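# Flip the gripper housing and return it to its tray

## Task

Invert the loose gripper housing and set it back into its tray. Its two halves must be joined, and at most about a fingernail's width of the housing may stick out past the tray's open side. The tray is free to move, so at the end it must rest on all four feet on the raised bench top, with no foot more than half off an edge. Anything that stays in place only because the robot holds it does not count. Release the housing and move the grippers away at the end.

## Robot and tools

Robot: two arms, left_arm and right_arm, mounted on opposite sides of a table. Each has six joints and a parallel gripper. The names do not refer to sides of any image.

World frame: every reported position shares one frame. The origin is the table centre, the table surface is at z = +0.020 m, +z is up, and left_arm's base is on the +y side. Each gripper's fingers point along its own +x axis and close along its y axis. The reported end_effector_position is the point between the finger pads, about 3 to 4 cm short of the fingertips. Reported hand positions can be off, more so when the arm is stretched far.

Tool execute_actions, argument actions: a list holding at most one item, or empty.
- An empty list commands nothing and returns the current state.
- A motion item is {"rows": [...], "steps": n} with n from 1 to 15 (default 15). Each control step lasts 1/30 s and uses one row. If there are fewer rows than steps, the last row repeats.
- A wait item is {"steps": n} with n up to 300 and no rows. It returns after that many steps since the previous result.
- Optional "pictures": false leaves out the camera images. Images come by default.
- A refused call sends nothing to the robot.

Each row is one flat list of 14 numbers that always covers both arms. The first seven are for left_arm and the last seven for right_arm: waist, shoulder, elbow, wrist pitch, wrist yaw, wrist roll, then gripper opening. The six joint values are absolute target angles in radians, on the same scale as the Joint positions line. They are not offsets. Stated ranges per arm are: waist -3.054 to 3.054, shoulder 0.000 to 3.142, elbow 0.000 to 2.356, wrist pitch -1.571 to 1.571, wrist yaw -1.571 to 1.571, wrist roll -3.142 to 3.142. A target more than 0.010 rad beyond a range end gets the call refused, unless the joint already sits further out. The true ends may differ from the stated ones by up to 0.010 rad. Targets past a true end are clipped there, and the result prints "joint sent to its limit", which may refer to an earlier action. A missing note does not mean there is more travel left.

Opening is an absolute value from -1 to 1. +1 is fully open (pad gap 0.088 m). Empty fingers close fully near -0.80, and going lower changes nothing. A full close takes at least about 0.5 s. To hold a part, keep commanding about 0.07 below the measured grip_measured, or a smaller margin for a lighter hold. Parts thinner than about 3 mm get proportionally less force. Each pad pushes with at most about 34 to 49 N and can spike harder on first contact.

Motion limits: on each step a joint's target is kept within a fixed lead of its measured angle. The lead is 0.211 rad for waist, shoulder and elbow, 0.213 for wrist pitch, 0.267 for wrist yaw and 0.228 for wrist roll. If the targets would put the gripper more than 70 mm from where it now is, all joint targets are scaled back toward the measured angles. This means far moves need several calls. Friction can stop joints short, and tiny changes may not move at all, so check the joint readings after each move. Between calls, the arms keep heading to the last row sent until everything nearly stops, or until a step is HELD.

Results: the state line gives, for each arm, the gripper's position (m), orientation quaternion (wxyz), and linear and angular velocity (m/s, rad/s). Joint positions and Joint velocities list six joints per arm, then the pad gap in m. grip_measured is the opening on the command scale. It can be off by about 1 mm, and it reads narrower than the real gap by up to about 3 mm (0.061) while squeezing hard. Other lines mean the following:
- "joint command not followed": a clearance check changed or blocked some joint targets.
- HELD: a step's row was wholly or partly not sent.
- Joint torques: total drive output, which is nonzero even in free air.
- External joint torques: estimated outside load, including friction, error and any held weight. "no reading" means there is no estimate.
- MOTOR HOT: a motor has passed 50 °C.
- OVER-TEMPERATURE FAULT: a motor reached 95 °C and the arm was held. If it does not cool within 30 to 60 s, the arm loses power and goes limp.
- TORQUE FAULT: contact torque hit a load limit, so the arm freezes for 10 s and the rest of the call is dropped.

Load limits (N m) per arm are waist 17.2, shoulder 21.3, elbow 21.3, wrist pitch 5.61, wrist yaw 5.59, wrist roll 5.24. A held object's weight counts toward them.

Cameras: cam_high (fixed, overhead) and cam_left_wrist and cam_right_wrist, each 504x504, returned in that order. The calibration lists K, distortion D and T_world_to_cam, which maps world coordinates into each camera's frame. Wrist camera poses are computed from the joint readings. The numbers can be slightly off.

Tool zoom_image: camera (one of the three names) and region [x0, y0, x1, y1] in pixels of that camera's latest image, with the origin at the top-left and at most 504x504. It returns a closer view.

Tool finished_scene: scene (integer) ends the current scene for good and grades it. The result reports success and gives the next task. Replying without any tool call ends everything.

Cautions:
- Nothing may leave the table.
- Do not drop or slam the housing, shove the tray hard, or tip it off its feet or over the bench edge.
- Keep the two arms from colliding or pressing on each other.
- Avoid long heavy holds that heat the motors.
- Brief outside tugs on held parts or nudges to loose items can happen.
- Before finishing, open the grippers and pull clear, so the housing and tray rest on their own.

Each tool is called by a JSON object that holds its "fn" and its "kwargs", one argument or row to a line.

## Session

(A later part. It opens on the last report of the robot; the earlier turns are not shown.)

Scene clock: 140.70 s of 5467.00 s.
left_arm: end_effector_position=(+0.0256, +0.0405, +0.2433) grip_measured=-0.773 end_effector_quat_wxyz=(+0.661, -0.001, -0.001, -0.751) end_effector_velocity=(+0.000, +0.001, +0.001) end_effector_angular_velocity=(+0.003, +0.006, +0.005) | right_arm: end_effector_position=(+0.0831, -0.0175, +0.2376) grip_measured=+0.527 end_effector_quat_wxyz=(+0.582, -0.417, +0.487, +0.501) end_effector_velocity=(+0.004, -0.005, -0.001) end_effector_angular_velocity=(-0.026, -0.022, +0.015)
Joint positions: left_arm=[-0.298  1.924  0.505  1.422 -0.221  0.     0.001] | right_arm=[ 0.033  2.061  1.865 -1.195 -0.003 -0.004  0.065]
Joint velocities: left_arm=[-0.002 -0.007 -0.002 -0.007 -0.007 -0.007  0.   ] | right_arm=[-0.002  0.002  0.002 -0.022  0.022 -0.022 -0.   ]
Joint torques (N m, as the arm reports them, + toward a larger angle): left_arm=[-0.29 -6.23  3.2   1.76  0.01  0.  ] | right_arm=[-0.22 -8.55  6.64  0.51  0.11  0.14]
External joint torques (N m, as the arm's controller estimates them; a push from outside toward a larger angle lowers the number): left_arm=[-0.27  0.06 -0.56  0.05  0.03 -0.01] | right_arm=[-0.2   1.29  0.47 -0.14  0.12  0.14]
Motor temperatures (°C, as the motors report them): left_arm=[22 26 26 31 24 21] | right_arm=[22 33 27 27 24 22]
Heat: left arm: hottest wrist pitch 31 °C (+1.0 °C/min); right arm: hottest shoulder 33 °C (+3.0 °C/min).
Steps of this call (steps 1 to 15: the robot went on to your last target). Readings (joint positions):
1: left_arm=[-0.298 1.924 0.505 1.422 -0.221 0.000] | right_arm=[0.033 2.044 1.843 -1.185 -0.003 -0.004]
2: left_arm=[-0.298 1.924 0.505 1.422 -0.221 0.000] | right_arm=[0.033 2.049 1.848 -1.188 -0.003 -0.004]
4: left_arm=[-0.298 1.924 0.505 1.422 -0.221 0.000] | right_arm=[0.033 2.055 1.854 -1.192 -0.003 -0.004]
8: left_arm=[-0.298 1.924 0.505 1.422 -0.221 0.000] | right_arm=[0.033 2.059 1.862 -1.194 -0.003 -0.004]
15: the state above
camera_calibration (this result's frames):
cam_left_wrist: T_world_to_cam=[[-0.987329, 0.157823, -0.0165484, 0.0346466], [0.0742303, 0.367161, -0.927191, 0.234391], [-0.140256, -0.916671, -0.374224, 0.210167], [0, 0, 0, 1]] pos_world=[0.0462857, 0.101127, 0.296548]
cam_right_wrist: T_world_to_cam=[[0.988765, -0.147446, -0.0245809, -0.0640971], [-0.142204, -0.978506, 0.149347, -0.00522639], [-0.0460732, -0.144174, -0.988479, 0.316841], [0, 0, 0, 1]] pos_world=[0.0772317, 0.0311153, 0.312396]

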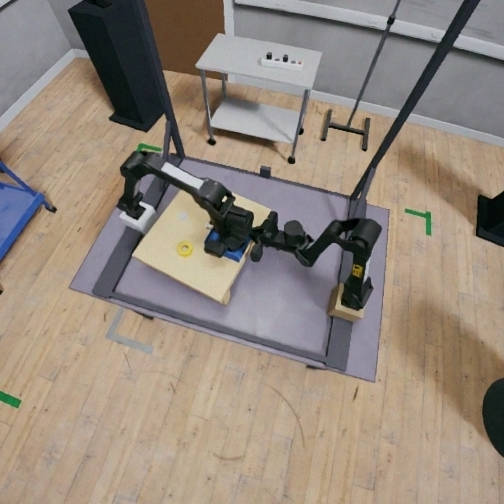

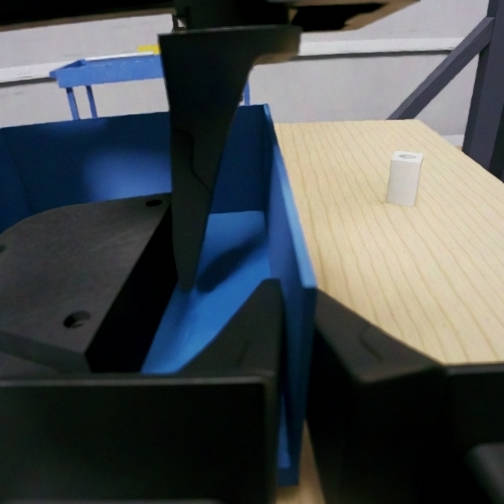

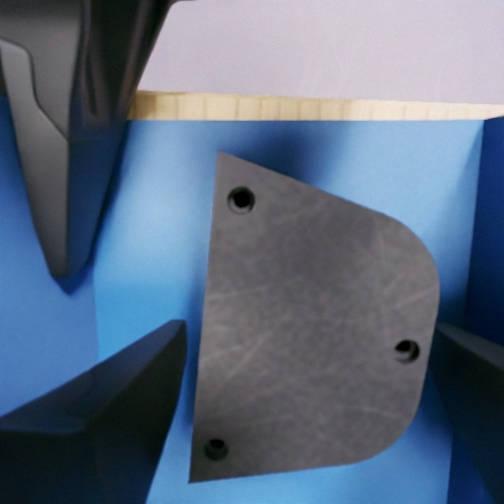

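{"fn": "execute_actions", "kwargs": {
  "actions": [
    {"rows":[[-0.30,1.93,0.51,1.42,-0.22,0,-1,0.03,2.12,1.897,-1.185,0,0,0.53]]}
  ],
  "pictures": false
}}

{"fn": "execute_actions", "kwargs": {
  "actions": [
    {"rows":[[-0.30,1.93,0.51,1.42,-0.22,0,-0.1,0.03,2.12,1.897,-1.185,0,0,0.12]]}
  ]
}}

Scene clock: 149.30 s of 5467.00 s.
left_arm: end_effector_position=(+0.0257, +0.0405, +0.2433) grip_measured=-0.773 end_effector_quat_wxyz=(+0.661, -0.001, -0.001, -0.750) end_effector_velocity=(+0.000, +0.001, -0.001) end_effector_angular_velocity=(+0.012, +0.034, +0.005) | right_arm: end_effector_position=(+0.0826, -0.0097, +0.2324) grip_measured=+0.527 end_effector_quat_wxyz=(+0.581, -0.417, +0.486, +0.502) end_effector_velocity=(-0.001, -0.004, +0.001) end_effector_angular_velocity=(-0.016, +0.008, +0.006)
Joint positions: left_arm=[-0.298  1.924  0.505  1.422 -0.222  0.     0.001] | right_arm=[ 0.037  2.092  1.891 -1.189 -0.003 -0.003  0.065]
Joint velocities: left_arm=[-0.002 -0.002 -0.002 -0.007 -0.007 -0.037 -0.   ] | right_arm=[-0.002 -0.002  0.002 -0.022 -0.007 -0.007 -0.   ]
Joint torques (N m, as the arm reports them, + toward a larger angle): left_arm=[-0.45 -6.19  3.17  1.75  0.01  0.  ] | right_arm=[-0.54 -8.37  6.53  1.    0.12  0.11]
External joint torques (N m, as the arm's controller estimates them; a push from outside toward a larger angle lowers the number): left_arm=[-0.47  0.06 -0.57  0.04  0.04 -0.01] | right_arm=[-0.53  1.75  0.33  0.35  0.14  0.11]
Motor temperatures (°C, as the motors report them): left_arm=[22 26 26 31 24 21] | right_arm=[22 33 28 27 24 22]
Heat: left arm: hottest wrist pitch 31 °C (+0.0 °C/min); right arm: hottest shoulder 33 °C (+2.0 °C/min).
Steps of this call (steps 1 to 15: the robot went on to your last target; steps 16 to 90: nothing new was sent; then 5.10 s passed at rest; steps 91 to 105: all 15 steps of this action). Readings (joint positions):
91: left_arm=[-0.298 1.924 0.505 1.422 -0.221 0.000] | right_arm=[0.033 2.065 1.868 -1.197 -0.003 -0.004]
92: left_arm=[-0.298 1.924 0.505 1.422 -0.221 0.000] | right_arm=[0.033 2.070 1.874 -1.196 -0.003 -0.004]
94: left_arm=[-0.298 1.924 0.505 1.422 -0.222 0.000] | right_arm=[0.034 2.080 1.883 -1.192 -0.003 -0.003]
98: left_arm=[-0.298 1.924 0.505 1.422 -0.222 0.000] | right_arm=[0.036 2.090 1.889 -1.190 -0.003 -0.003]
105: the state above

Scene clock: 149.80 s of 5467.00 s.
left_arm: end_effector_position=(+0.0257, +0.0405, +0.2428) grip_measured=-0.121 end_effector_quat_wxyz=(+0.661, -0.001, -0.000, -0.750) end_effector_velocity=(+0.000, +0.001, -0.004) end_effector_angular_velocity=(+0.023, +0.014, +0.005) | right_arm: end_effector_position=(+0.0846, -0.0089, +0.2313) grip_measured=+0.212 end_effector_quat_wxyz=(+0.583, -0.416, +0.486, +0.501) end_effector_velocity=(+0.003, -0.006, +0.002) end_effector_angular_velocity=(-0.019, -0.008, +0.013)
Joint positions: left_arm=[-0.298  1.925  0.505  1.421 -0.222  0.     0.033] | right_arm=[ 0.033  2.096  1.892 -1.185 -0.003 -0.003  0.049]
Joint velocities: left_arm=[-0.002 -0.002 -0.002 -0.022 -0.007 -0.022  0.007] | right_arm=[-0.007 -0.007 -0.002 -0.022  0.007 -0.022 -0.   ]
Joint torques (N m, as the arm reports them, + toward a larger angle): left_arm=[-0.31 -6.29  3.04  1.8   0.02 -0.02] | right_arm=[-0.2  -8.84  6.48  0.73  0.12  0.1 ]
External joint torques (N m, as the arm's controller estimates them; a push from outside toward a larger angle lowers the number): left_arm=[-0.32 -0.08 -0.66  0.11  0.04 -0.02] | right_arm=[-0.13  1.32  0.26  0.07  0.13  0.1 ]
Motor temperatures (°C, as the motors report them): left_arm=[22 26 26 31 24 21] | right_arm=[22 33 28 27 24 22]
Heat: left arm: hottest wrist pitch 31 °C (+0.0 °C/min); right arm: hottest shoulder 33 °C (+2.0 °C/min).
Steps of this call (steps 1 to 15: all 15 steps of this action). Readings (joint positions):
1: left_arm=[-0.298 1.924 0.505 1.422 -0.222 0.000] | right_arm=[0.037 2.092 1.891 -1.188 -0.003 -0.003]
2: left_arm=[-0.298 1.924 0.505 1.422 -0.222 0.000] | right_arm=[0.036 2.093 1.891 -1.187 -0.003 -0.003]
4: left_arm=[-0.298 1.925 0.505 1.421 -0.222 0.000] | right_arm=[0.034 2.095 1.891 -1.186 -0.003 -0.003]
8: left_arm=[-0.298 1.925 0.505 1.421 -0.222 0.000] | right_arm=[0.033 2.096 1.892 -1.186 -0.003 -0.003]
15: the state above
camera_calibration (this result's frames):
cam_left_wrist: T_world_to_cam=[[-0.98738, 0.15747, -0.0168359, 0.0347793], [0.0745722, 0.368519, -0.926624, 0.233756], [-0.139711, -0.916186, -0.375611, 0.210285], [0, 0, 0, 1]] pos_world=[0.0462877, 0.10104, 0.296175]
cam_right_wrist: T_world_to_cam=[[0.988545, -0.14888, -0.0247712, -0.0644354], [-0.143701, -0.97863, 0.147085, 0.0049364], [-0.0461399, -0.141841, -0.988814, 0.311985], [0, 0, 0, 1]] pos_world=[0.0788016, 0.0394899, 0.306172]

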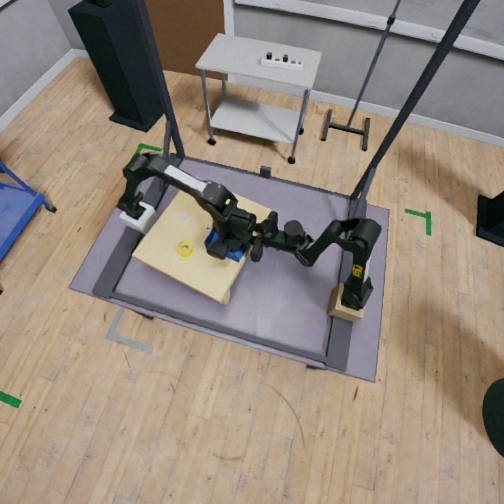

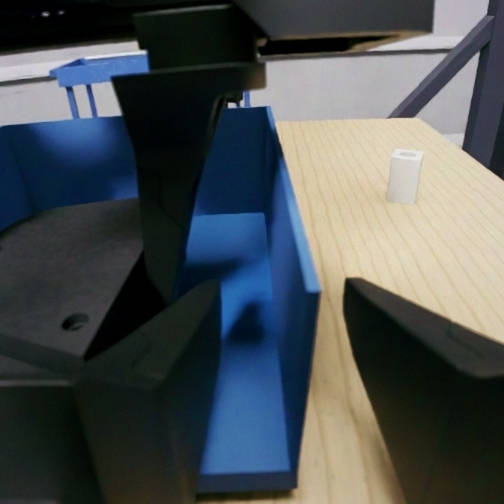

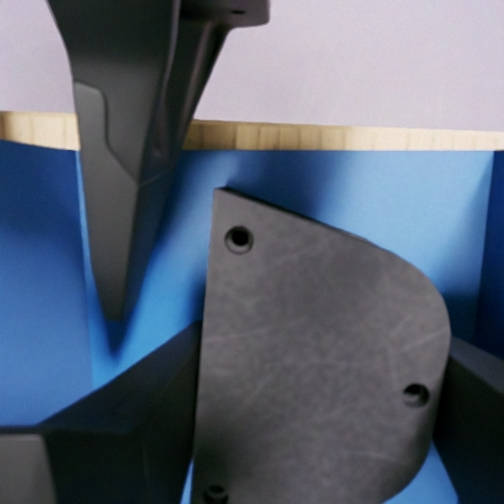

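{"fn": "execute_actions", "kwargs": {
  "actions": [
    {"rows":[[-0.30,1.80,0.31,1.49,-0.22,0,0,0.03,2.12,1.93,-1.22,0,0,0.12],[-0.30,1.80,0.31,1.49,-0.22,0,0,0.03,2.12,1.93,-1.22,0,0,0.12],[-0.30,1.80,0.31,1.49,-0.22,0,0,0.03,2.12,1.97,-1.26,0,0,0.12],[-0.30,1.80,0.31,1.49,-0.22,0,0,0.03,2.12,1.97,-1.26,0,0,0.12],[-0.30,1.80,0.31,1.49,-0.22,0,0,0.03,2.13,2.015,-1.30,0,0,0.12],[-0.30,1.80,0.31,1.49,-0.22,0,0,0.03,2.13,2.015,-1.30,0,0,0.12],[-0.30,1.80,0.31,1.49,-0.22,0,0,0.03,2.14,2.06,-1.34,0,0,0.12],[-0.30,1.80,0.31,1.49,-0.22,0,0,0.03,2.14,2.06,-1.34,0,0,0.12],[-0.30,1.80,0.31,1.49,-0.22,0,0,0.03,2.15,2.13,-1.40,0,0,0.12],[-0.30,1.80,0.31,1.49,-0.22,0,0,0.03,2.15,2.13,-1.40,0,0,0.12],[-0.30,1.80,0.31,1.49,-0.22,0,0,0.03,2.17,2.21,-1.46,0,0,0.12],[-0.30,1.80,0.31,1.49,-0.22,0,0,0.03,2.17,2.21,-1.46,0,0,0.12],[-0.30,1.80,0.31,1.49,-0.22,0,0,0.03,2.19,2.29,-1.515,0,0,0.12]]}
  ],
  "pictures": false
}}

{"fn": "execute_actions", "kwargs": {
  "actions": [
    {"rows":[[-0.30,1.30,0.30,1.0,-0.1,-1.571,0.5,0.03,2.19,2.29,-1.515,0,0,0.12]]}
  ],
  "pictures": false
}}

{"fn": "execute_actions", "kwargs": {
  "actions": [
    {"rows":[[-0.09,1.30,0.30,1.0,0,-1.571,0.5,0.03,2.19,2.29,-1.515,0,0,0.12]]}
  ],
  "pictures": false
}}

{"fn": "execute_actions", "kwargs": {
  "actions": [
    {"steps":20}
  ]
}}

Scene clock: 170.77 s of 5467.00 s.
left_arm: end_effector_position=(+0.0409, +0.0834, +0.2435) grip_measured=-0.004 end_effector_quat_wxyz=(+0.660, +0.003, +0.001, -0.751) end_effector_velocity=(+0.003, +0.009, -0.005) end_effector_angular_velocity=(+0.015, -0.013, +0.005) | right_arm: end_effector_position=(+0.0846, -0.0090, +0.2867) grip_measured=+0.212 end_effector_quat_wxyz=(+0.581, -0.418, +0.489, +0.499) end_effector_velocity=(-0.002, +0.017, +0.144) end_effector_angular_velocity=(+0.184, -0.006, -0.001)
Joint positions: left_arm=[-0.298  1.811  0.32   1.485 -0.221  0.     0.039] | right_arm=[ 0.033  2.149  2.2   -1.447 -0.003 -0.003  0.049]
Joint velocities: left_arm=[-0.002 -0.012 -0.037  0.007 -0.007  0.007  0.   ] | right_arm=[ 0.002  0.105  0.735 -0.447 -0.022  0.007 -0.   ]
Joint torques (N m, as the arm reports them, + toward a larger angle): left_arm=[-0.22 -6.95  1.9   2.25 -0.04  0.  ] | right_arm=[-0.26 -8.89  5.99  0.3   0.12  0.12]
External joint torques (N m, as the arm's controller estimates them; a push from outside toward a larger angle lowers the number): left_arm=[-0.23 -1.88 -1.49  0.56 -0.02  0.  ] | right_arm=[-0.35  0.91  0.31 -0.14  0.14  0.12]
Motor temperatures (°C, as the motors report them): left_arm=[22 27 26 31 24 21] | right_arm=[22 34 29 26 24 22]
Heat: left arm: hottest wrist pitch 31 °C (+0.0 °C/min); right arm: hottest shoulder 34 °C (+5.1 °C/min).
Steps of this call (steps 1 to 15: the robot went on to your last target; steps 16 to 90: nothing new was sent; then 17.47 s passed at rest; steps 91 to 105: all 15 steps of this action). Readings (joint positions):
91: left_arm=[-0.298 1.915 0.489 1.426 -0.221 0.000] | right_arm=[0.033 2.096 1.895 -1.189 -0.003 -0.003]
92: left_arm=[-0.298 1.896 0.456 1.441 -0.221 0.000] | right_arm=[0.033 2.098 1.901 -1.195 -0.003 -0.003]
94: left_arm=[-0.298 1.854 0.388 1.461 -0.221 0.000] | right_arm=[0.033 2.102 1.921 -1.220 -0.003 -0.003]
98: left_arm=[-0.298 1.825 0.339 1.477 -0.221 0.000] | right_arm=[0.033 2.111 1.991 -1.284 -0.003 -0.003]
105: the state above

Scene clock: 171.27 s of 5467.00 s.
left_arm: end_effector_position=(+0.0329, +0.1114, +0.3063) grip_measured=+0.487 end_effector_quat_wxyz=(+0.578, -0.213, +0.272, -0.739) end_effector_velocity=(+0.000, +0.013, +0.010) end_effector_angular_velocity=(+0.369, +1.362, -0.024) | right_arm: end_effector_position=(+0.0844, -0.0102, +0.2981) grip_measured=+0.212 end_effector_quat_wxyz=(+0.580, -0.419, +0.490, +0.499) end_effector_velocity=(-0.003, -0.002, +0.005) end_effector_angular_velocity=(+0.001, +0.021, +0.009)
Joint positions: left_arm=[-0.299  1.33   0.307  1.023 -0.107 -0.705  0.063] | right_arm=[ 0.033  2.169  2.28  -1.512 -0.003 -0.003  0.049]
Joint velocities: left_arm=[-0.002 -0.154 -0.002 -0.183  0.022 -1.414  0.004] | right_arm=[-0.002 -0.002  0.017 -0.022 -0.022 -0.007  0.   ]
Joint torques (N m, as the arm reports them, + toward a larger angle): left_arm=[-0.26 -5.11  3.42  1.78  0.17 -0.2 ] | right_arm=[-0.21 -9.28  6.57  0.45  0.11  0.12]
External joint torques (N m, as the arm's controller estimates them; a push from outside toward a larger angle lowers the number): left_arm=[-0.25 -1.47 -1.95  0.1   0.18 -0.24] | right_arm=[-0.23  0.91  0.77 -0.2   0.13  0.11]
Motor temperatures (°C, as the motors report them): left_arm=[22 27 26 31 24 21] | right_arm=[22 34 29 26 24 22]
Heat: left arm: hottest wrist pitch 31 °C (+0.0 °C/min); right arm: hottest shoulder 34 °C (+5.0 °C/min).
Steps of this call (steps 1 to 15: all 15 steps of this action). Readings (joint positions):
1: left_arm=[-0.297 1.789 0.318 1.453 -0.206 -0.031] | right_arm=[0.033 2.152 2.222 -1.462 -0.003 -0.003]
2: left_arm=[-0.298 1.750 0.315 1.397 -0.180 -0.081] | right_arm=[0.033 2.153 2.238 -1.475 -0.003 -0.003]
4: left_arm=[-0.299 1.660 0.307 1.313 -0.149 -0.176] | right_arm=[0.033 2.155 2.259 -1.490 -0.003 -0.003]
8: left_arm=[-0.299 1.479 0.307 1.134 -0.120 -0.369] | right_arm=[0.033 2.162 2.275 -1.505 -0.003 -0.003]
15: the state above

Scene clock: 171.77 s of 5467.00 s.
left_arm: end_effector_position=(+0.0880, +0.1001, +0.3092) grip_measured=+0.498 end_effector_quat_wxyz=(+0.497, -0.428, +0.492, -0.573) end_effector_velocity=(+0.004, -0.000, +0.002) end_effector_angular_velocity=(+0.161, +1.154, -0.001) | right_arm: end_effector_position=(+0.0844, -0.0102, +0.2987) grip_measured=+0.212 end_effector_quat_wxyz=(+0.580, -0.419, +0.489, +0.499) end_effector_velocity=(-0.000, -0.002, +0.000) end_effector_angular_velocity=(-0.009, -0.007, +0.008)
Joint positions: left_arm=[-0.096  1.308  0.307  1.002 -0.006 -1.421  0.063] | right_arm=[ 0.033  2.169  2.282 -1.513 -0.003 -0.003  0.049]
Joint velocities: left_arm=[ 0.022 -0.007  0.002 -0.007  0.022 -1.165  0.   ] | right_arm=[ 0.002 -0.002 -0.002 -0.007  0.007 -0.007 -0.   ]
Joint torques (N m, as the arm reports them, + toward a larger angle): left_arm=[ 0.3  -5.02  3.29  1.7   0.14 -0.16] | right_arm=[-0.16 -9.16  6.39  0.46  0.13  0.09]
External joint torques (N m, as the arm's controller estimates them; a push from outside toward a larger angle lowers the number): left_arm=[ 0.37 -1.37 -2.27 -0.04  0.13 -0.2 ] | right_arm=[-0.23  0.95  0.6  -0.2   0.15  0.09]
Motor temperatures (°C, as the motors report them): left_arm=[22 27 26 31 24 21] | right_arm=[22 34 29 26 24 22]
Heat: left arm: hottest wrist pitch 31 °C (+0.0 °C/min); right arm: hottest shoulder 34 °C (+5.1 °C/min).
Steps of this call (steps 1 to 15: all 15 steps of this action). Readings (joint positions):
1: left_arm=[-0.282 1.325 0.307 1.018 -0.079 -0.752] | right_arm=[0.033 2.169 2.281 -1.512 -0.003 -0.003]
2: left_arm=[-0.242 1.322 0.307 1.015 -0.061 -0.801] | right_arm=[0.033 2.169 2.281 -1.512 -0.003 -0.003]
4: left_arm=[-0.169 1.316 0.307 1.010 -0.048 -0.897] | right_arm=[0.033 2.169 2.282 -1.512 -0.003 -0.003]
8: left_arm=[-0.116 1.310 0.307 1.005 -0.019 -1.090] | right_arm=[0.033 2.169 2.282 -1.513 -0.003 -0.003]
15: the state above

Scene clock: 172.43 s of 5467.00 s.
left_arm: end_effector_position=(+0.0889, +0.1000, +0.3094) grip_measured=+0.498 end_effector_quat_wxyz=(+0.465, -0.463, +0.531, -0.536) end_effector_velocity=(+0.004, -0.000, -0.003) end_effector_angular_velocity=(+0.013, +0.006, +0.024) | right_arm: end_effector_position=(+0.0844, -0.0102, +0.2987) grip_measured=+0.212 end_effector_quat_wxyz=(+0.580, -0.419, +0.489, +0.499) end_effector_velocity=(+0.002, +0.001, +0.001) end_effector_angular_velocity=(+0.006, -0.010, +0.004)
Joint positions: left_arm=[-0.093  1.307  0.307  1.002 -0.004 -1.563  0.063] | right_arm=[ 0.033  2.169  2.282 -1.513 -0.003 -0.003  0.049]
Joint velocities: left_arm=[ 0.002  0.002 -0.002 -0.007 -0.022 -0.007 -0.   ] | right_arm=[-0.002 -0.002 -0.002  0.007  0.007 -0.007 -0.   ]
Joint torques (N m, as the arm reports them, + toward a larger angle): left_arm=[ 0.27 -5.    3.52  1.78  0.11 -0.15] | right_arm=[-0.17 -9.42  6.38  0.45  0.13  0.1 ]
External joint torques (N m, as the arm's controller estimates them; a push from outside toward a larger angle lowers the number): left_arm=[ 0.24 -1.42 -1.95  0.08  0.13 -0.21] | right_arm=[-0.22  0.78  0.56 -0.2   0.14  0.1 ]
Motor temperatures (°C, as the motors report them): left_arm=[22 27 26 31 24 21] | right_arm=[22 34 29 26 24 22]
Heat: left arm: hottest wrist pitch 31 °C (+0.0 °C/min); right arm: hottest shoulder 34 °C (+5.0 °C/min).
Steps of this call (steps 1 to 20: the robot went on to your last target). Readings (joint positions):
1: left_arm=[-0.096 1.308 0.307 1.002 -0.006 -1.454] | right_arm=[0.033 2.169 2.282 -1.513 -0.003 -0.003]
2: left_arm=[-0.095 1.307 0.307 1.002 -0.005 -1.480] | right_arm=[0.033 2.169 2.282 -1.513 -0.003 -0.003]
4: left_arm=[-0.094 1.307 0.307 1.002 -0.005 -1.514] | right_arm=[0.033 2.169 2.282 -1.513 -0.003 -0.003]
8: left_arm=[-0.093 1.307 0.307 1.002 -0.004 -1.547] | right_arm=[0.033 2.169 2.282 -1.513 -0.003 -0.003]
20: the state above
camera_calibration (this result's frames):
cam_left_wrist: T_world_to_cam=[[-0.01941, 0.0362237, 0.999155, -0.299281], [-0.86441, 0.501569, -0.0349764, 0.0631158], [-0.502412, -0.864359, 0.0215767, 0.202822], [0, 0, 0, 1]] pos_world=[0.150649, 0.154495, 0.29686]
cam_right_wrist: T_world_to_cam=[[0.988505, -0.149132, -0.024834, -0.0627376], [-0.143458, -0.977081, 0.157265, -0.00931146], [-0.047718, -0.151894, -0.987244, 0.378027], [0, 0, 0, 1]] pos_world=[0.0787194, 0.0389658, 0.373111]

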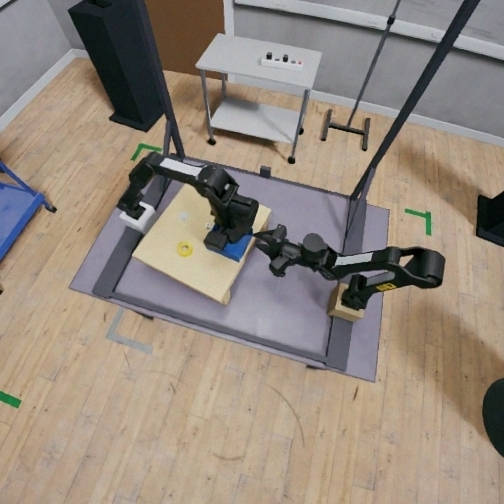

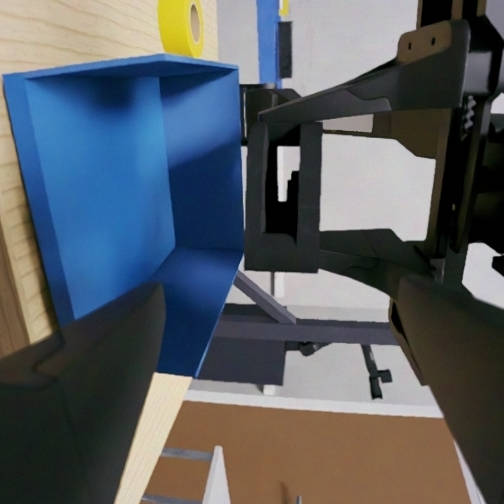

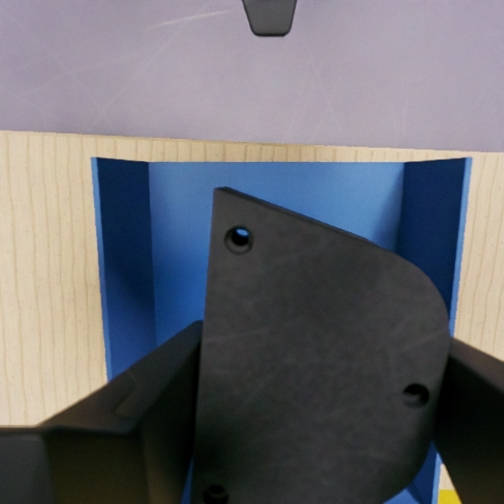

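{"fn": "execute_actions", "kwargs": {
  "actions": [
    {"rows":[[-0.072,1.38,0.37,1.01,0,-1.575,0.3,0.03,2.19,2.29,-1.515,0,0,0.12],[-0.072,1.38,0.37,1.01,0,-1.575,0.3,0.03,2.19,2.29,-1.515,0,0,0.12],[-0.072,1.38,0.37,1.01,0,-1.575,0.3,0.03,2.19,2.29,-1.515,0,0,0.12],[-0.072,1.45,0.44,1.015,0,-1.575,0.3,0.03,2.19,2.29,-1.515,0,0,0.12],[-0.072,1.45,0.44,1.015,0,-1.575,0.3,0.03,2.19,2.29,-1.515,0,0,0.12],[-0.072,1.45,0.44,1.015,0,-1.575,0.3,0.03,2.19,2.29,-1.515,0,0,0.12],[-0.072,1.52,0.505,1.02,0,-1.575,0.3,0.03,2.19,2.29,-1.515,0,0,0.12],[-0.072,1.52,0.505,1.02,0,-1.575,0.3,0.03,2.19,2.29,-1.515,0,0,0.12],[-0.072,1.52,0.505,1.02,0,-1.575,0.3,0.03,2.19,2.29,-1.515,0,0,0.12],[-0.072,1.593,0.572,1.025,0,-1.575,0.3,0.03,2.19,2.29,-1.515,0,0,0.12]]}
  ],
  "pictures": false
}}

{"fn": "execute_actions", "kwargs": {
  "actions": [
    {"steps":15}
  ]
}}

Scene clock: 182.47 s of 5467.00 s.
left_arm: end_effector_position=(+0.0872, +0.0373, +0.3131) grip_measured=+0.307 end_effector_quat_wxyz=(+0.470, -0.467, +0.530, -0.530) end_effector_velocity=(-0.004, -0.049, -0.010) end_effector_angular_velocity=(+0.021, -0.010, +0.010) | right_arm: end_effector_position=(+0.0844, -0.0102, +0.2987) grip_measured=+0.212 end_effector_quat_wxyz=(+0.580, -0.419, +0.489, +0.499) end_effector_velocity=(-0.002, -0.002, +0.000) end_effector_angular_velocity=(-0.006, +0.007, +0.011)
Joint positions: left_arm=[-0.075  1.562  0.538  1.019 -0.003 -1.568  0.054] | right_arm=[ 0.033  2.169  2.282 -1.513 -0.003 -0.003  0.049]
Joint velocities: left_arm=[ 0.002  0.208  0.178  0.007 -0.007  0.007 -0.002] | right_arm=[ 0.002 -0.002 -0.002 -0.007 -0.007 -0.007 -0.   ]
Joint torques (N m, as the arm reports them, + toward a larger angle): left_arm=[ 0.31 -5.54  5.04  2.25  0.08 -0.16] | right_arm=[-0.2  -9.27  6.39  0.46  0.13  0.1 ]
External joint torques (N m, as the arm's controller estimates them; a push from outside toward a larger angle lowers the number): left_arm=[ 0.29 -0.03 -0.25  0.53  0.09 -0.22] | right_arm=[-0.25  0.92  0.56 -0.2   0.14  0.1 ]
Motor temperatures (°C, as the motors report them): left_arm=[22 26 26 31 24 21] | right_arm=[22 34 29 26 24 22]
Heat: left arm: hottest wrist pitch 31 °C (+0.0 °C/min); right arm: hottest shoulder 34 °C (+5.0 °C/min).
Steps of this call (steps 1 to 15: the robot went on to your last target; steps 16 to 90: nothing new was sent; then 6.53 s passed at rest; steps 91 to 105: all 15 steps of this action). Readings (joint positions):
91: left_arm=[-0.091 1.313 0.310 1.002 -0.003 -1.565] | right_arm=[0.033 2.169 2.282 -1.513 -0.003 -0.003]
92: left_arm=[-0.088 1.324 0.317 1.002 -0.003 -1.565] | right_arm=[0.033 2.169 2.282 -1.513 -0.003 -0.003]
94: left_arm=[-0.082 1.355 0.340 1.002 -0.003 -1.567] | right_arm=[0.033 2.169 2.282 -1.513 -0.003 -0.003]
98: left_arm=[-0.077 1.438 0.419 1.011 -0.003 -1.568] | right_arm=[0.033 2.169 2.282 -1.513 -0.003 -0.003]
105: the state above

Scene clock: 182.97 s of 5467.00 s.
left_arm: end_effector_position=(+0.0872, +0.0338, +0.3122) grip_measured=+0.302 end_effector_quat_wxyz=(+0.470, -0.467, +0.530, -0.529) end_effector_velocity=(+0.000, -0.000, +0.000) end_effector_angular_velocity=(+0.002, -0.008, +0.005) | right_arm: end_effector_position=(+0.0845, -0.0132, +0.2982) grip_measured=+0.212 end_effector_quat_wxyz=(+0.577, -0.422, +0.494, +0.496) end_effector_velocity=(+0.004, -0.005, +0.001) end_effector_angular_velocity=(-0.020, -0.020, +0.001)
Joint positions: left_arm=[-0.074  1.579  0.55   1.027 -0.003 -1.569  0.054] | right_arm=[ 0.032  2.169  2.282 -1.526 -0.003 -0.003  0.049]
Joint velocities: left_arm=[-0.002 -0.002  0.002 -0.007 -0.007  0.007 -0.   ] | right_arm=[-0.002 -0.002  0.002 -0.022  0.022 -0.007 -0.   ]
Joint torques (N m, as the arm reports them, + toward a larger angle): left_arm=[ 0.2  -4.34  6.18  1.76  0.08 -0.13] | right_arm=[-0.1  -9.31  6.36  1.6   0.11  0.09]
External joint torques (N m, as the arm's controller estimates them; a push from outside toward a larger angle lowers the number): left_arm=[ 0.2   1.21  0.7   0.02  0.09 -0.19] | right_arm=[-0.06  0.98  0.51  0.98  0.12  0.08]
Motor temperatures (°C, as the motors report them): left_arm=[22 26 26 31 24 21] | right_arm=[22 34 29 26 24 22]
Heat: left arm: hottest wrist pitch 31 °C (+0.0 °C/min); right arm: hottest shoulder 34 °C (+5.1 °C/min).
Steps of this call (steps 1 to 15: the robot went on to your last target). Readings (joint positions):
1: left_arm=[-0.075 1.567 0.542 1.021 -0.003 -1.568] | right_arm=[0.033 2.169 2.282 -1.517 -0.003 -0.003]
2: left_arm=[-0.075 1.571 0.544 1.023 -0.003 -1.568] | right_arm=[0.033 2.169 2.282 -1.520 -0.003 -0.003]
4: left_arm=[-0.074 1.575 0.547 1.025 -0.003 -1.568] | right_arm=[0.032 2.169 2.282 -1.522 -0.003 -0.003]
8: left_arm=[-0.074 1.578 0.548 1.026 -0.003 -1.569] | right_arm=[0.032 2.169 2.282 -1.525 -0.003 -0.003]
15: the state above
camera_calibration (this result's frames):
cam_left_wrist: T_world_to_cam=[[-0.0153293, 0.0306833, 0.999412, -0.299993], [-0.873415, 0.486152, -0.0283223, 0.0942105], [-0.486735, -0.873335, 0.0193469, 0.144254], [0, 0, 0, 1]] pos_world=[0.1479, 0.0893864, 0.299694]
cam_right_wrist: T_world_to_cam=[[0.988281, -0.150601, -0.0249136, -0.0632118], [-0.144224, -0.974691, 0.170811, -0.0161012], [-0.0500073, -0.165216, -0.984989, 0.376433], [0, 0, 0, 1]] pos_world=[0.0789732, 0.0369792, 0.371958]

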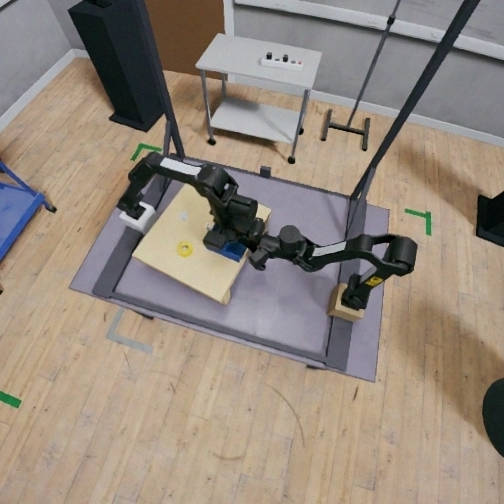

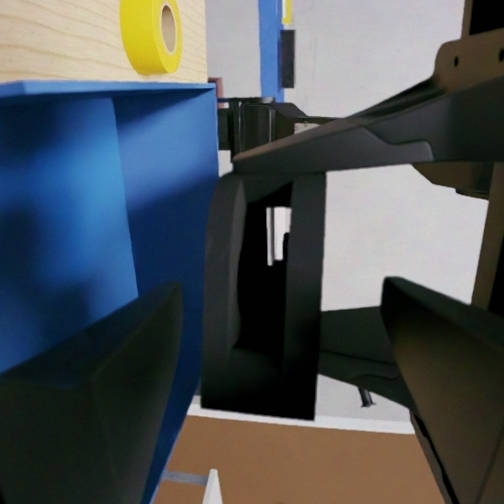

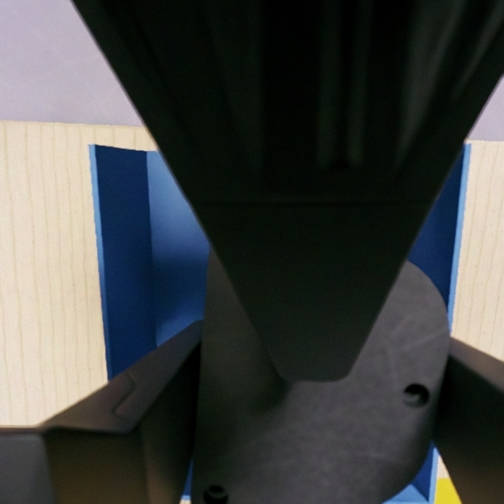

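{"fn": "execute_actions", "kwargs": {
  "actions": [
    {"rows":[[-0.072,1.578,0.52,1.052,0,-1.575,0.3,0.03,2.19,2.29,-1.51,0,0,0.12]],"steps":12}
  ],
  "pictures": false
}}

{"fn": "execute_actions", "kwargs": {
  "actions": [
    {"rows":[[-0.072,1.578,0.52,1.052,0,-1.575,-0.33,0.03,2.19,2.29,-1.51,0,0,0.12]]}
  ]
}}

Scene clock: 187.07 s of 5467.00 s.
left_arm: end_effector_position=(+0.0876, +0.0372, +0.3088) grip_measured=+0.302 end_effector_quat_wxyz=(+0.470, -0.468, +0.530, -0.529) end_effector_velocity=(+0.001, +0.003, -0.004) end_effector_angular_velocity=(+0.008, +0.006, +0.005) | right_arm: end_effector_position=(+0.0850, -0.0100, +0.2987) grip_measured=+0.212 end_effector_quat_wxyz=(+0.581, -0.418, +0.489, +0.499) end_effector_velocity=(-0.005, -0.005, -0.000) end_effector_angular_velocity=(-0.019, +0.024, +0.013)
Joint positions: left_arm=[-0.074  1.58   0.53   1.047 -0.003 -1.569  0.054] | right_arm=[ 0.032  2.169  2.283 -1.512 -0.003 -0.003  0.049]
Joint velocities: left_arm=[-0.002 -0.002 -0.017  0.007 -0.007 -0.007 -0.   ] | right_arm=[ 0.002 -0.002 -0.002 -0.022 -0.022 -0.007  0.   ]
Joint torques (N m, as the arm reports them, + toward a larger angle): left_arm=[ 0.22 -6.33  3.25  2.25  0.09 -0.08] | right_arm=[-0.14 -9.38  6.32  0.77  0.12  0.11]
External joint torques (N m, as the arm's controller estimates them; a push from outside toward a larger angle lowers the number): left_arm=[ 0.23 -0.9  -2.11  0.52  0.1  -0.14] | right_arm=[-0.16  0.82  0.51  0.13  0.14  0.11]
Motor temperatures (°C, as the motors report them): left_arm=[22 26 27 31 24 21] | right_arm=[22 34 29 26 24 22]
Heat: left arm: hottest wrist pitch 31 °C (+0.0 °C/min); right arm: hottest shoulder 34 °C (+4.1 °C/min).
Steps of this call (steps 1 to 15: the robot went on to your last target; steps 16 to 90: nothing new was sent; then 0.70 s passed at rest; steps 91 to 102: all 12 steps of this action). Readings (joint positions):
91: left_arm=[-0.074 1.580 0.549 1.030 -0.003 -1.569] | right_arm=[0.032 2.169 2.282 -1.526 -0.003 -0.003]
92: left_arm=[-0.074 1.580 0.547 1.034 -0.003 -1.569] | right_arm=[0.032 2.169 2.282 -1.524 -0.003 -0.003]
94: left_arm=[-0.074 1.580 0.541 1.041 -0.003 -1.569] | right_arm=[0.032 2.169 2.282 -1.518 -0.003 -0.003]
98: left_arm=[-0.074 1.580 0.533 1.044 -0.003 -1.569] | right_arm=[0.032 2.169 2.282 -1.512 -0.003 -0.003]
102: the state above

Scene clock: 187.57 s of 5467.00 s.
left_arm: end_effector_position=(+0.0876, +0.0378, +0.3084) grip_measured=-0.271 end_effector_quat_wxyz=(+0.470, -0.468, +0.530, -0.530) end_effector_velocity=(+0.000, +0.001, +0.002) end_effector_angular_velocity=(-0.008, -0.006, +0.005) | right_arm: end_effector_position=(+0.0850, -0.0100, +0.2987) grip_measured=+0.212 end_effector_quat_wxyz=(+0.581, -0.418, +0.489, +0.499) end_effector_velocity=(-0.001, -0.005, -0.000) end_effector_angular_velocity=(-0.021, +0.007, +0.020)
Joint positions: left_arm=[-0.074  1.58   0.527  1.05  -0.003 -1.569  0.026] | right_arm=[ 0.032  2.169  2.283 -1.512 -0.003 -0.003  0.049]
Joint velocities: left_arm=[-0.002 -0.002 -0.002  0.007 -0.007  0.007 -0.   ] | right_arm=[-0.002 -0.002 -0.002 -0.022 -0.007 -0.022 -0.   ]
Joint torques (N m, as the arm reports them, + toward a larger angle): left_arm=[ 0.1  -6.35  3.25  2.06  0.09 -0.16] | right_arm=[-0.07 -9.39  6.31  0.79  0.13  0.11]
External joint torques (N m, as the arm's controller estimates them; a push from outside toward a larger angle lowers the number): left_arm=[ 0.1  -0.94 -2.1   0.33  0.1  -0.21] | right_arm=[-0.08  0.85  0.49  0.16  0.15  0.11]
Motor temperatures (°C, as the motors report them): left_arm=[22 26 27 31 24 21] | right_arm=[22 35 29 26 24 22]
Heat: left arm: hottest wrist pitch 31 °C (+0.0 °C/min); right arm: hottest shoulder 35 °C (+5.1 °C/min).
Steps of this call (steps 1 to 15: all 15 steps of this action). Readings (joint positions):
1: left_arm=[-0.074 1.580 0.530 1.047 -0.003 -1.569] | right_arm=[0.032 2.169 2.283 -1.512 -0.003 -0.003]
2: left_arm=[-0.074 1.580 0.529 1.048 -0.003 -1.569] | right_arm=[0.032 2.169 2.283 -1.512 -0.003 -0.003]
4: left_arm=[-0.074 1.580 0.529 1.048 -0.003 -1.569] | right_arm=[0.032 2.169 2.283 -1.512 -0.003 -0.003]
8: left_arm=[-0.074 1.580 0.527 1.050 -0.003 -1.569] | right_arm=[0.032 2.169 2.283 -1.512 -0.003 -0.003]
15: the state above
camera_calibration (this result's frames):
cam_left_wrist: T_world_to_cam=[[-0.0152217, 0.0314456, 0.99939, -0.296291], [-0.873232, 0.486464, -0.0286067, 0.092596], [-0.487066, -0.873135, 0.0200545, 0.14786], [0, 0, 0, 1]] pos_world=[0.148365, 0.093374, 0.295794]
cam_right_wrist: T_world_to_cam=[[0.988338, -0.150235, -0.0248271, -0.0632454], [-0.144604, -0.977094, 0.156134, -0.00855402], [-0.0477153, -0.150723, -0.987424, 0.378142], [0, 0, 0, 1]] pos_world=[0.0793141, 0.0391351, 0.373152]

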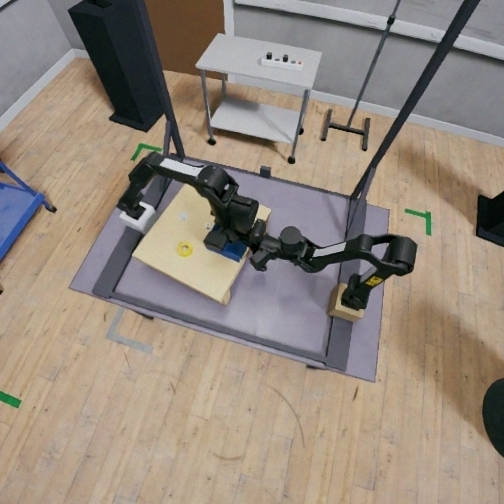

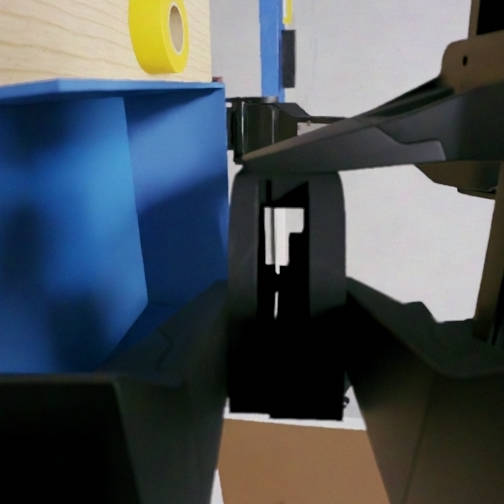

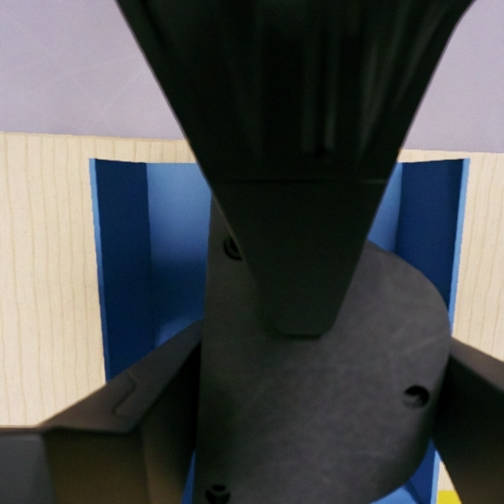

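{"fn": "execute_actions", "kwargs": {
  "actions": [
    {"rows":[[-0.072,1.578,0.52,1.052,0,-1.575,-0.36,0.03,2.19,2.29,-1.51,0,0,1]],"steps":10}
  ],
  "pictures": false
}}

{"fn": "execute_actions", "kwargs": {
  "actions": [
    {"rows":[[-0.072,1.51,0.465,1.04,0,-1.575,-0.36,0.03,2.19,2.29,-1.51,0,0,1],[-0.072,1.51,0.465,1.04,0,-1.575,-0.36,0.03,2.19,2.29,-1.51,0,0,1],[-0.072,1.44,0.41,1.03,0,-1.575,-0.36,0.03,2.19,2.29,-1.51,0,0,1],[-0.072,1.44,0.41,1.03,0,-1.575,-0.36,0.03,2.19,2.29,-1.51,0,0,1],[-0.072,1.37,0.355,1.015,0,-1.575,-0.36,0.03,2.19,2.29,-1.51,0,0,1],[-0.072,1.37,0.355,1.015,0,-1.575,-0.36,0.03,2.19,2.29,-1.51,0,0,1],[-0.072,1.30,0.30,1.0,0,-1.575,-0.36,0.03,2.19,2.29,-1.51,0,0,1],[-0.072,1.30,0.30,1.0,0,-1.575,-0.36,0.03,2.19,2.29,-1.51,0,0,1],[-0.072,1.21,0.255,0.955,0,-1.575,-0.36,0.03,2.19,2.29,-1.51,0,0,1],[-0.072,1.21,0.255,0.955,0,-1.575,-0.36,0.03,2.19,2.29,-1.51,0,0,1],[-0.072,1.117,0.214,0.903,0,-1.575,-0.36,0.03,2.19,2.29,-1.51,0,0,1]]}
  ],
  "pictures": false
}}

{"fn": "execute_actions", "kwargs": {
  "actions": [
    {"steps":12}
  ],
  "pictures": false
}}

{"fn": "execute_actions", "kwargs": {
  "actions": [
    {"rows":[[-0.072,1.117,0.214,0.903,0,1.578,-0.36,0.03,2.19,2.29,-1.51,0,0,1]]}
  ],
  "pictures": false
}}

{"fn": "execute_actions", "kwargs": {
  "actions": [
    {"steps":70}
  ]
}}

Scene clock: 198.53 s of 5467.00 s.
left_arm: end_effector_position=(+0.0877, +0.0381, +0.3080) grip_measured=-0.283 end_effector_quat_wxyz=(+0.470, -0.467, +0.530, -0.529) end_effector_velocity=(-0.002, +0.000, -0.000) end_effector_angular_velocity=(-0.002, +0.008, +0.000) | right_arm: end_effector_position=(+0.0850, -0.0098, +0.2988) grip_measured=+0.909 end_effector_quat_wxyz=(+0.581, -0.418, +0.489, +0.499) end_effector_velocity=(-0.003, -0.002, +0.002) end_effector_angular_velocity=(+0.001, +0.021, +0.009)
Joint positions: left_arm=[-0.074  1.58   0.526  1.052 -0.003 -1.569  0.025] | right_arm=[ 0.032  2.17   2.284 -1.512 -0.003 -0.003  0.084]
Joint velocities: left_arm=[-0.007  0.002 -0.002  0.007 -0.007 -0.007 -0.   ] | right_arm=[-0.002 -0.007 -0.002 -0.007 -0.022 -0.007  0.027]
Joint torques (N m, as the arm reports them, + toward a larger angle): left_arm=[ 0.14 -6.19  3.48  1.96  0.06 -0.16] | right_arm=[-0.1  -9.4   6.19  0.76  0.12  0.11]
External joint torques (N m, as the arm's controller estimates them; a push from outside toward a larger angle lowers the number): left_arm=[ 0.16 -0.81 -1.84  0.24  0.06 -0.22] | right_arm=[-0.12  0.88  0.33  0.11  0.14  0.11]
Motor temperatures (°C, as the motors report them): left_arm=[22 27 27 32 24 21] | right_arm=[22 35 29 26 24 22]
Heat: left arm: hottest wrist pitch 32 °C (+1.0 °C/min); right arm: hottest shoulder 35 °C (+2.0 °C/min).
Steps of this call (steps 1 to 15: the robot went on to your last target; steps 16 to 90: nothing new was sent; then 7.63 s passed at rest; steps 91 to 100: all 10 steps of this action). Readings (joint positions):
91: left_arm=[-0.074 1.580 0.527 1.052 -0.003 -1.569] | right_arm=[0.032 2.169 2.283 -1.512 -0.003 -0.003]
92: left_arm=[-0.074 1.580 0.527 1.052 -0.003 -1.569] | right_arm=[0.032 2.169 2.283 -1.512 -0.003 -0.003]
94: left_arm=[-0.074 1.580 0.526 1.052 -0.003 -1.569] | right_arm=[0.032 2.170 2.283 -1.512 -0.003 -0.003]
98: left_arm=[-0.074 1.580 0.526 1.052 -0.003 -1.569] | right_arm=[0.032 2.170 2.284 -1.512 -0.003 -0.003]
100: the state above

Scene clock: 199.03 s of 5467.00 s.
left_arm: end_effector_position=(+0.0979, +0.1193, +0.3124) grip_measured=-0.283 end_effector_quat_wxyz=(+0.468, -0.469, +0.528, -0.531) end_effector_velocity=(+0.010, +0.075, +0.005) end_effector_angular_velocity=(-0.032, -0.003, +0.005) | right_arm: end_effector_position=(+0.0850, -0.0098, +0.2988) grip_measured=+0.976 end_effector_quat_wxyz=(+0.581, -0.418, +0.489, +0.499) end_effector_velocity=(-0.001, -0.005, -0.004) end_effector_angular_velocity=(-0.030, +0.011, +0.006)
Joint positions: left_arm=[-0.074  1.177  0.249  0.931 -0.003 -1.569  0.025] | right_arm=[ 0.032  2.17   2.284 -1.512 -0.003 -0.003  0.087]
Joint velocities: left_arm=[-0.002 -0.462 -0.232 -0.198 -0.007  0.007 -0.   ] | right_arm=[-0.002  0.002 -0.007 -0.022 -0.007 -0.007  0.001]
Joint torques (N m, as the arm reports them, + toward a larger angle): left_arm=[ 0.16 -3.83  3.75  1.83  0.1  -0.13] | right_arm=[-0.07 -9.43  6.25  0.78  0.12  0.1 ]
External joint torques (N m, as the arm's controller estimates them; a push from outside toward a larger angle lowers the number): left_arm=[ 0.18 -1.11 -2.19  0.14  0.1  -0.19] | right_arm=[-0.06  0.65  0.5   0.14  0.13  0.1 ]
Motor temperatures (°C, as the motors report them): left_arm=[22 27 27 32 24 21] | right_arm=[22 35 29 26 24 22]
Heat: left arm: hottest wrist pitch 32 °C (+1.0 °C/min); right arm: hottest shoulder 35 °C (+2.0 °C/min).
Steps of this call (steps 1 to 15: all 15 steps of this action). Readings (joint positions):
1: left_arm=[-0.074 1.575 0.520 1.051 -0.003 -1.569] | right_arm=[0.032 2.170 2.284 -1.512 -0.003 -0.003]
2: left_arm=[-0.074 1.565 0.511 1.049 -0.003 -1.569] | right_arm=[0.032 2.170 2.284 -1.512 -0.003 -0.003]
4: left_arm=[-0.074 1.525 0.476 1.041 -0.003 -1.569] | right_arm=[0.032 2.170 2.284 -1.512 -0.003 -0.003]
8: left_arm=[-0.074 1.406 0.384 1.021 -0.003 -1.569] | right_arm=[0.032 2.170 2.284 -1.512 -0.003 -0.003]
15: the state above

Scene clock: 199.43 s of 5467.00 s.
left_arm: end_effector_position=(+0.0989, +0.1278, +0.3112) grip_measured=-0.283 end_effector_quat_wxyz=(+0.469, -0.468, +0.529, -0.530) end_effector_velocity=(+0.001, +0.004, -0.003) end_effector_angular_velocity=(+0.011, -0.009, +0.005) | right_arm: end_effector_position=(+0.0850, -0.0098, +0.2988) grip_measured=+0.977 end_effector_quat_wxyz=(+0.581, -0.418, +0.489, +0.499) end_effector_velocity=(+0.000, +0.001, +0.001) end_effector_angular_velocity=(+0.008, +0.005, +0.006)
Joint positions: left_arm=[-0.074  1.126  0.222  0.905 -0.003 -1.569  0.025] | right_arm=[ 0.032  2.17   2.284 -1.512 -0.003 -0.003  0.087]
Joint velocities: left_arm=[-0.002 -0.022 -0.012 -0.022 -0.007  0.007  0.   ] | right_arm=[-0.002 -0.002 -0.002  0.007 -0.007 -0.007 -0.   ]
Joint torques (N m, as the arm reports them, + toward a larger angle): left_arm=[ 0.19 -4.08  4.04  1.84  0.08 -0.13] | right_arm=[-0.11 -9.42  6.37  0.78  0.13  0.11]
External joint torques (N m, as the arm's controller estimates them; a push from outside toward a larger angle lowers the number): left_arm=[ 0.19 -1.4  -1.76  0.13  0.09 -0.18] | right_arm=[-0.11  0.82  0.53  0.12  0.14  0.11]
Motor temperatures (°C, as the motors report them): left_arm=[22 27 27 32 24 21] | right_arm=[22 35 29 26 24 22]
Heat: left arm: hottest wrist pitch 32 °C (+1.0 °C/min); right arm: hottest shoulder 35 °C (+2.0 °C/min).
Steps of this call (steps 1 to 12: the robot went on to your last target). Readings (joint positions):
1: left_arm=[-0.074 1.164 0.243 0.925 -0.003 -1.569] | right_arm=[0.032 2.170 2.284 -1.512 -0.003 -0.003]
2: left_arm=[-0.074 1.154 0.238 0.920 -0.003 -1.569] | right_arm=[0.032 2.170 2.284 -1.512 -0.003 -0.003]
4: left_arm=[-0.074 1.142 0.231 0.913 -0.003 -1.569] | right_arm=[0.032 2.170 2.284 -1.512 -0.003 -0.003]
8: left_arm=[-0.074 1.130 0.224 0.907 -0.003 -1.569] | right_arm=[0.032 2.170 2.284 -1.512 -0.003 -0.003]
12: the state above

Scene clock: 199.93 s of 5467.00 s.
left_arm: end_effector_position=(+0.0990, +0.1281, +0.3113) grip_measured=-0.283 end_effector_quat_wxyz=(+0.601, -0.279, +0.315, -0.680) end_effector_velocity=(-0.002, +0.001, -0.002) end_effector_angular_velocity=(-0.167, -1.419, -0.007) | right_arm: end_effector_position=(+0.0850, -0.0098, +0.2988) grip_measured=+0.977 end_effector_quat_wxyz=(+0.581, -0.418, +0.489, +0.499) end_effector_velocity=(+0.002, -0.002, +0.000) end_effector_angular_velocity=(-0.009, -0.007, +0.004)
Joint positions: left_arm=[-0.074  1.124  0.221  0.904 -0.003 -0.869  0.025] | right_arm=[ 0.032  2.17   2.284 -1.512 -0.003 -0.003  0.087]
Joint velocities: left_arm=[-0.002 -0.002 -0.002 -0.007  0.007  1.429 -0.   ] | right_arm=[-0.002 -0.002 -0.002 -0.007  0.007 -0.007 -0.   ]
Joint torques (N m, as the arm reports them, + toward a larger angle): left_arm=[ 0.3  -4.11  3.84  1.87  0.04  0.23] | right_arm=[-0.11 -9.27  6.22  0.79  0.13  0.11]
External joint torques (N m, as the arm's controller estimates them; a push from outside toward a larger angle lowers the number): left_arm=[ 0.31 -1.4  -2.    0.15  0.05  0.18] | right_arm=[-0.09  0.93  0.39  0.13  0.14  0.1 ]
Motor temperatures (°C, as the motors report them): left_arm=[22 27 27 32 24 21] | right_arm=[22 35 29 26 24 22]
Heat: left arm: hottest wrist pitch 32 °C (+1.0 °C/min); right arm: hottest shoulder 35 °C (+2.0 °C/min).
Steps of this call (steps 1 to 15: all 15 steps of this action). Readings (joint positions):
1: left_arm=[-0.074 1.125 0.222 0.905 -0.003 -1.541] | right_arm=[0.032 2.170 2.284 -1.512 -0.003 -0.003]
2: left_arm=[-0.074 1.125 0.222 0.904 -0.003 -1.493] | right_arm=[0.032 2.170 2.284 -1.512 -0.003 -0.003]
4: left_arm=[-0.074 1.125 0.221 0.904 -0.003 -1.397] | right_arm=[0.032 2.170 2.284 -1.512 -0.003 -0.003]
8: left_arm=[-0.074 1.124 0.221 0.904 -0.003 -1.205] | right_arm=[0.032 2.170 2.284 -1.512 -0.003 -0.003]
15: the state above

Scene clock: 202.27 s of 5467.00 s.
left_arm: end_effector_position=(+0.0990, +0.1282, +0.3113) grip_measured=-0.283 end_effector_quat_wxyz=(+0.469, +0.468, -0.530, -0.529) end_effector_velocity=(-0.001, +0.001, -0.005) end_effector_angular_velocity=(+0.016, -0.009, +0.000) | right_arm: end_effector_position=(+0.0850, -0.0098, +0.2988) grip_measured=+0.977 end_effector_quat_wxyz=(+0.581, -0.418, +0.489, +0.499) end_effector_velocity=(-0.000, -0.002, +0.000) end_effector_angular_velocity=(-0.006, +0.007, +0.006)
Joint positions: left_arm=[-0.074  1.123  0.221  0.904 -0.003  1.571  0.025] | right_arm=[ 0.032  2.17   2.284 -1.512 -0.003 -0.003  0.087]
Joint velocities: left_arm=[-0.007  0.002 -0.007 -0.007 -0.007  0.007 -0.   ] | right_arm=[-0.002 -0.002 -0.002 -0.007 -0.007 -0.007 -0.   ]
Joint torques (N m, as the arm reports them, + toward a larger angle): left_arm=[ 0.1  -4.    3.69  1.86  0.1   0.1 ] | right_arm=[-0.12 -9.4   6.3   0.77  0.12  0.1 ]
External joint torques (N m, as the arm's controller estimates them; a push from outside toward a larger angle lowers the number): left_arm=[ 0.09 -1.31 -2.12  0.15  0.09  0.15] | right_arm=[-0.12  0.8   0.47  0.11  0.14  0.09]
Motor temperatures (°C, as the motors report them): left_arm=[22 26 27 32 24 21] | right_arm=[22 35 29 26 24 22]
Heat: left arm: hottest wrist pitch 32 °C (+1.0 °C/min); right arm: hottest shoulder 35 °C (+2.0 °C/min).
Steps of this call (steps 1 to 70: the robot went on to your last target). Readings (joint positions):
1: left_arm=[-0.074 1.124 0.221 0.904 -0.003 -0.821] | right_arm=[0.032 2.170 2.284 -1.512 -0.003 -0.003]
2: left_arm=[-0.074 1.124 0.221 0.904 -0.003 -0.773] | right_arm=[0.032 2.170 2.284 -1.512 -0.003 -0.003]
4: left_arm=[-0.074 1.124 0.221 0.904 -0.003 -0.677] | right_arm=[0.032 2.170 2.284 -1.512 -0.003 -0.003]
8: left_arm=[-0.074 1.123 0.221 0.904 -0.003 -0.484] | right_arm=[0.032 2.170 2.284 -1.512 -0.003 -0.003]
70: the state above
camera_calibration (this result's frames):
cam_left_wrist: T_world_to_cam=[[0.0203948, 0.0276235, -0.99941, 0.317261], [0.964974, 0.260963, 0.026905, -0.111701], [0.261552, -0.964954, -0.0213336, 0.182789], [0, 0, 0, 1]] pos_world=[0.0535094, 0.196769, 0.323979]
cam_right_wrist: T_world_to_cam=[[0.988341, -0.150217, -0.0248225, -0.0632442], [-0.144623, -0.977211, 0.155381, -0.00817397], [-0.0475976, -0.149979, -0.987543, 0.378353], [0, 0, 0, 1]] pos_world=[0.0793334, 0.0392572, 0.37334]

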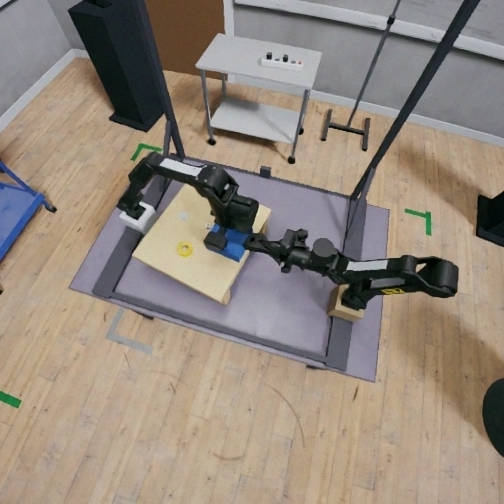

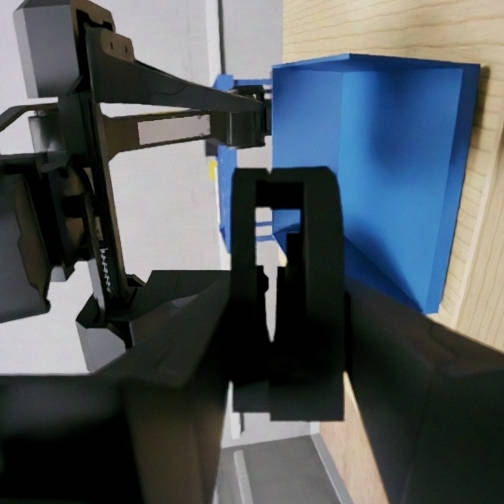

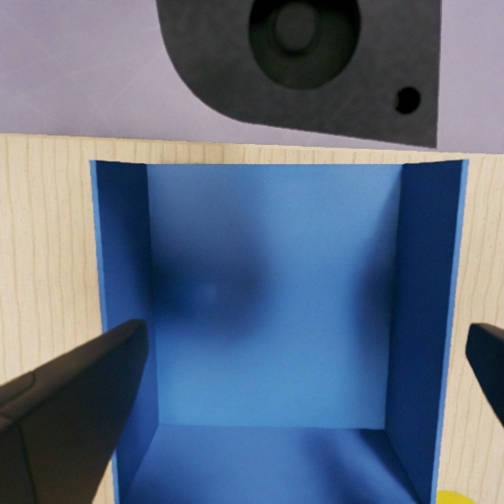

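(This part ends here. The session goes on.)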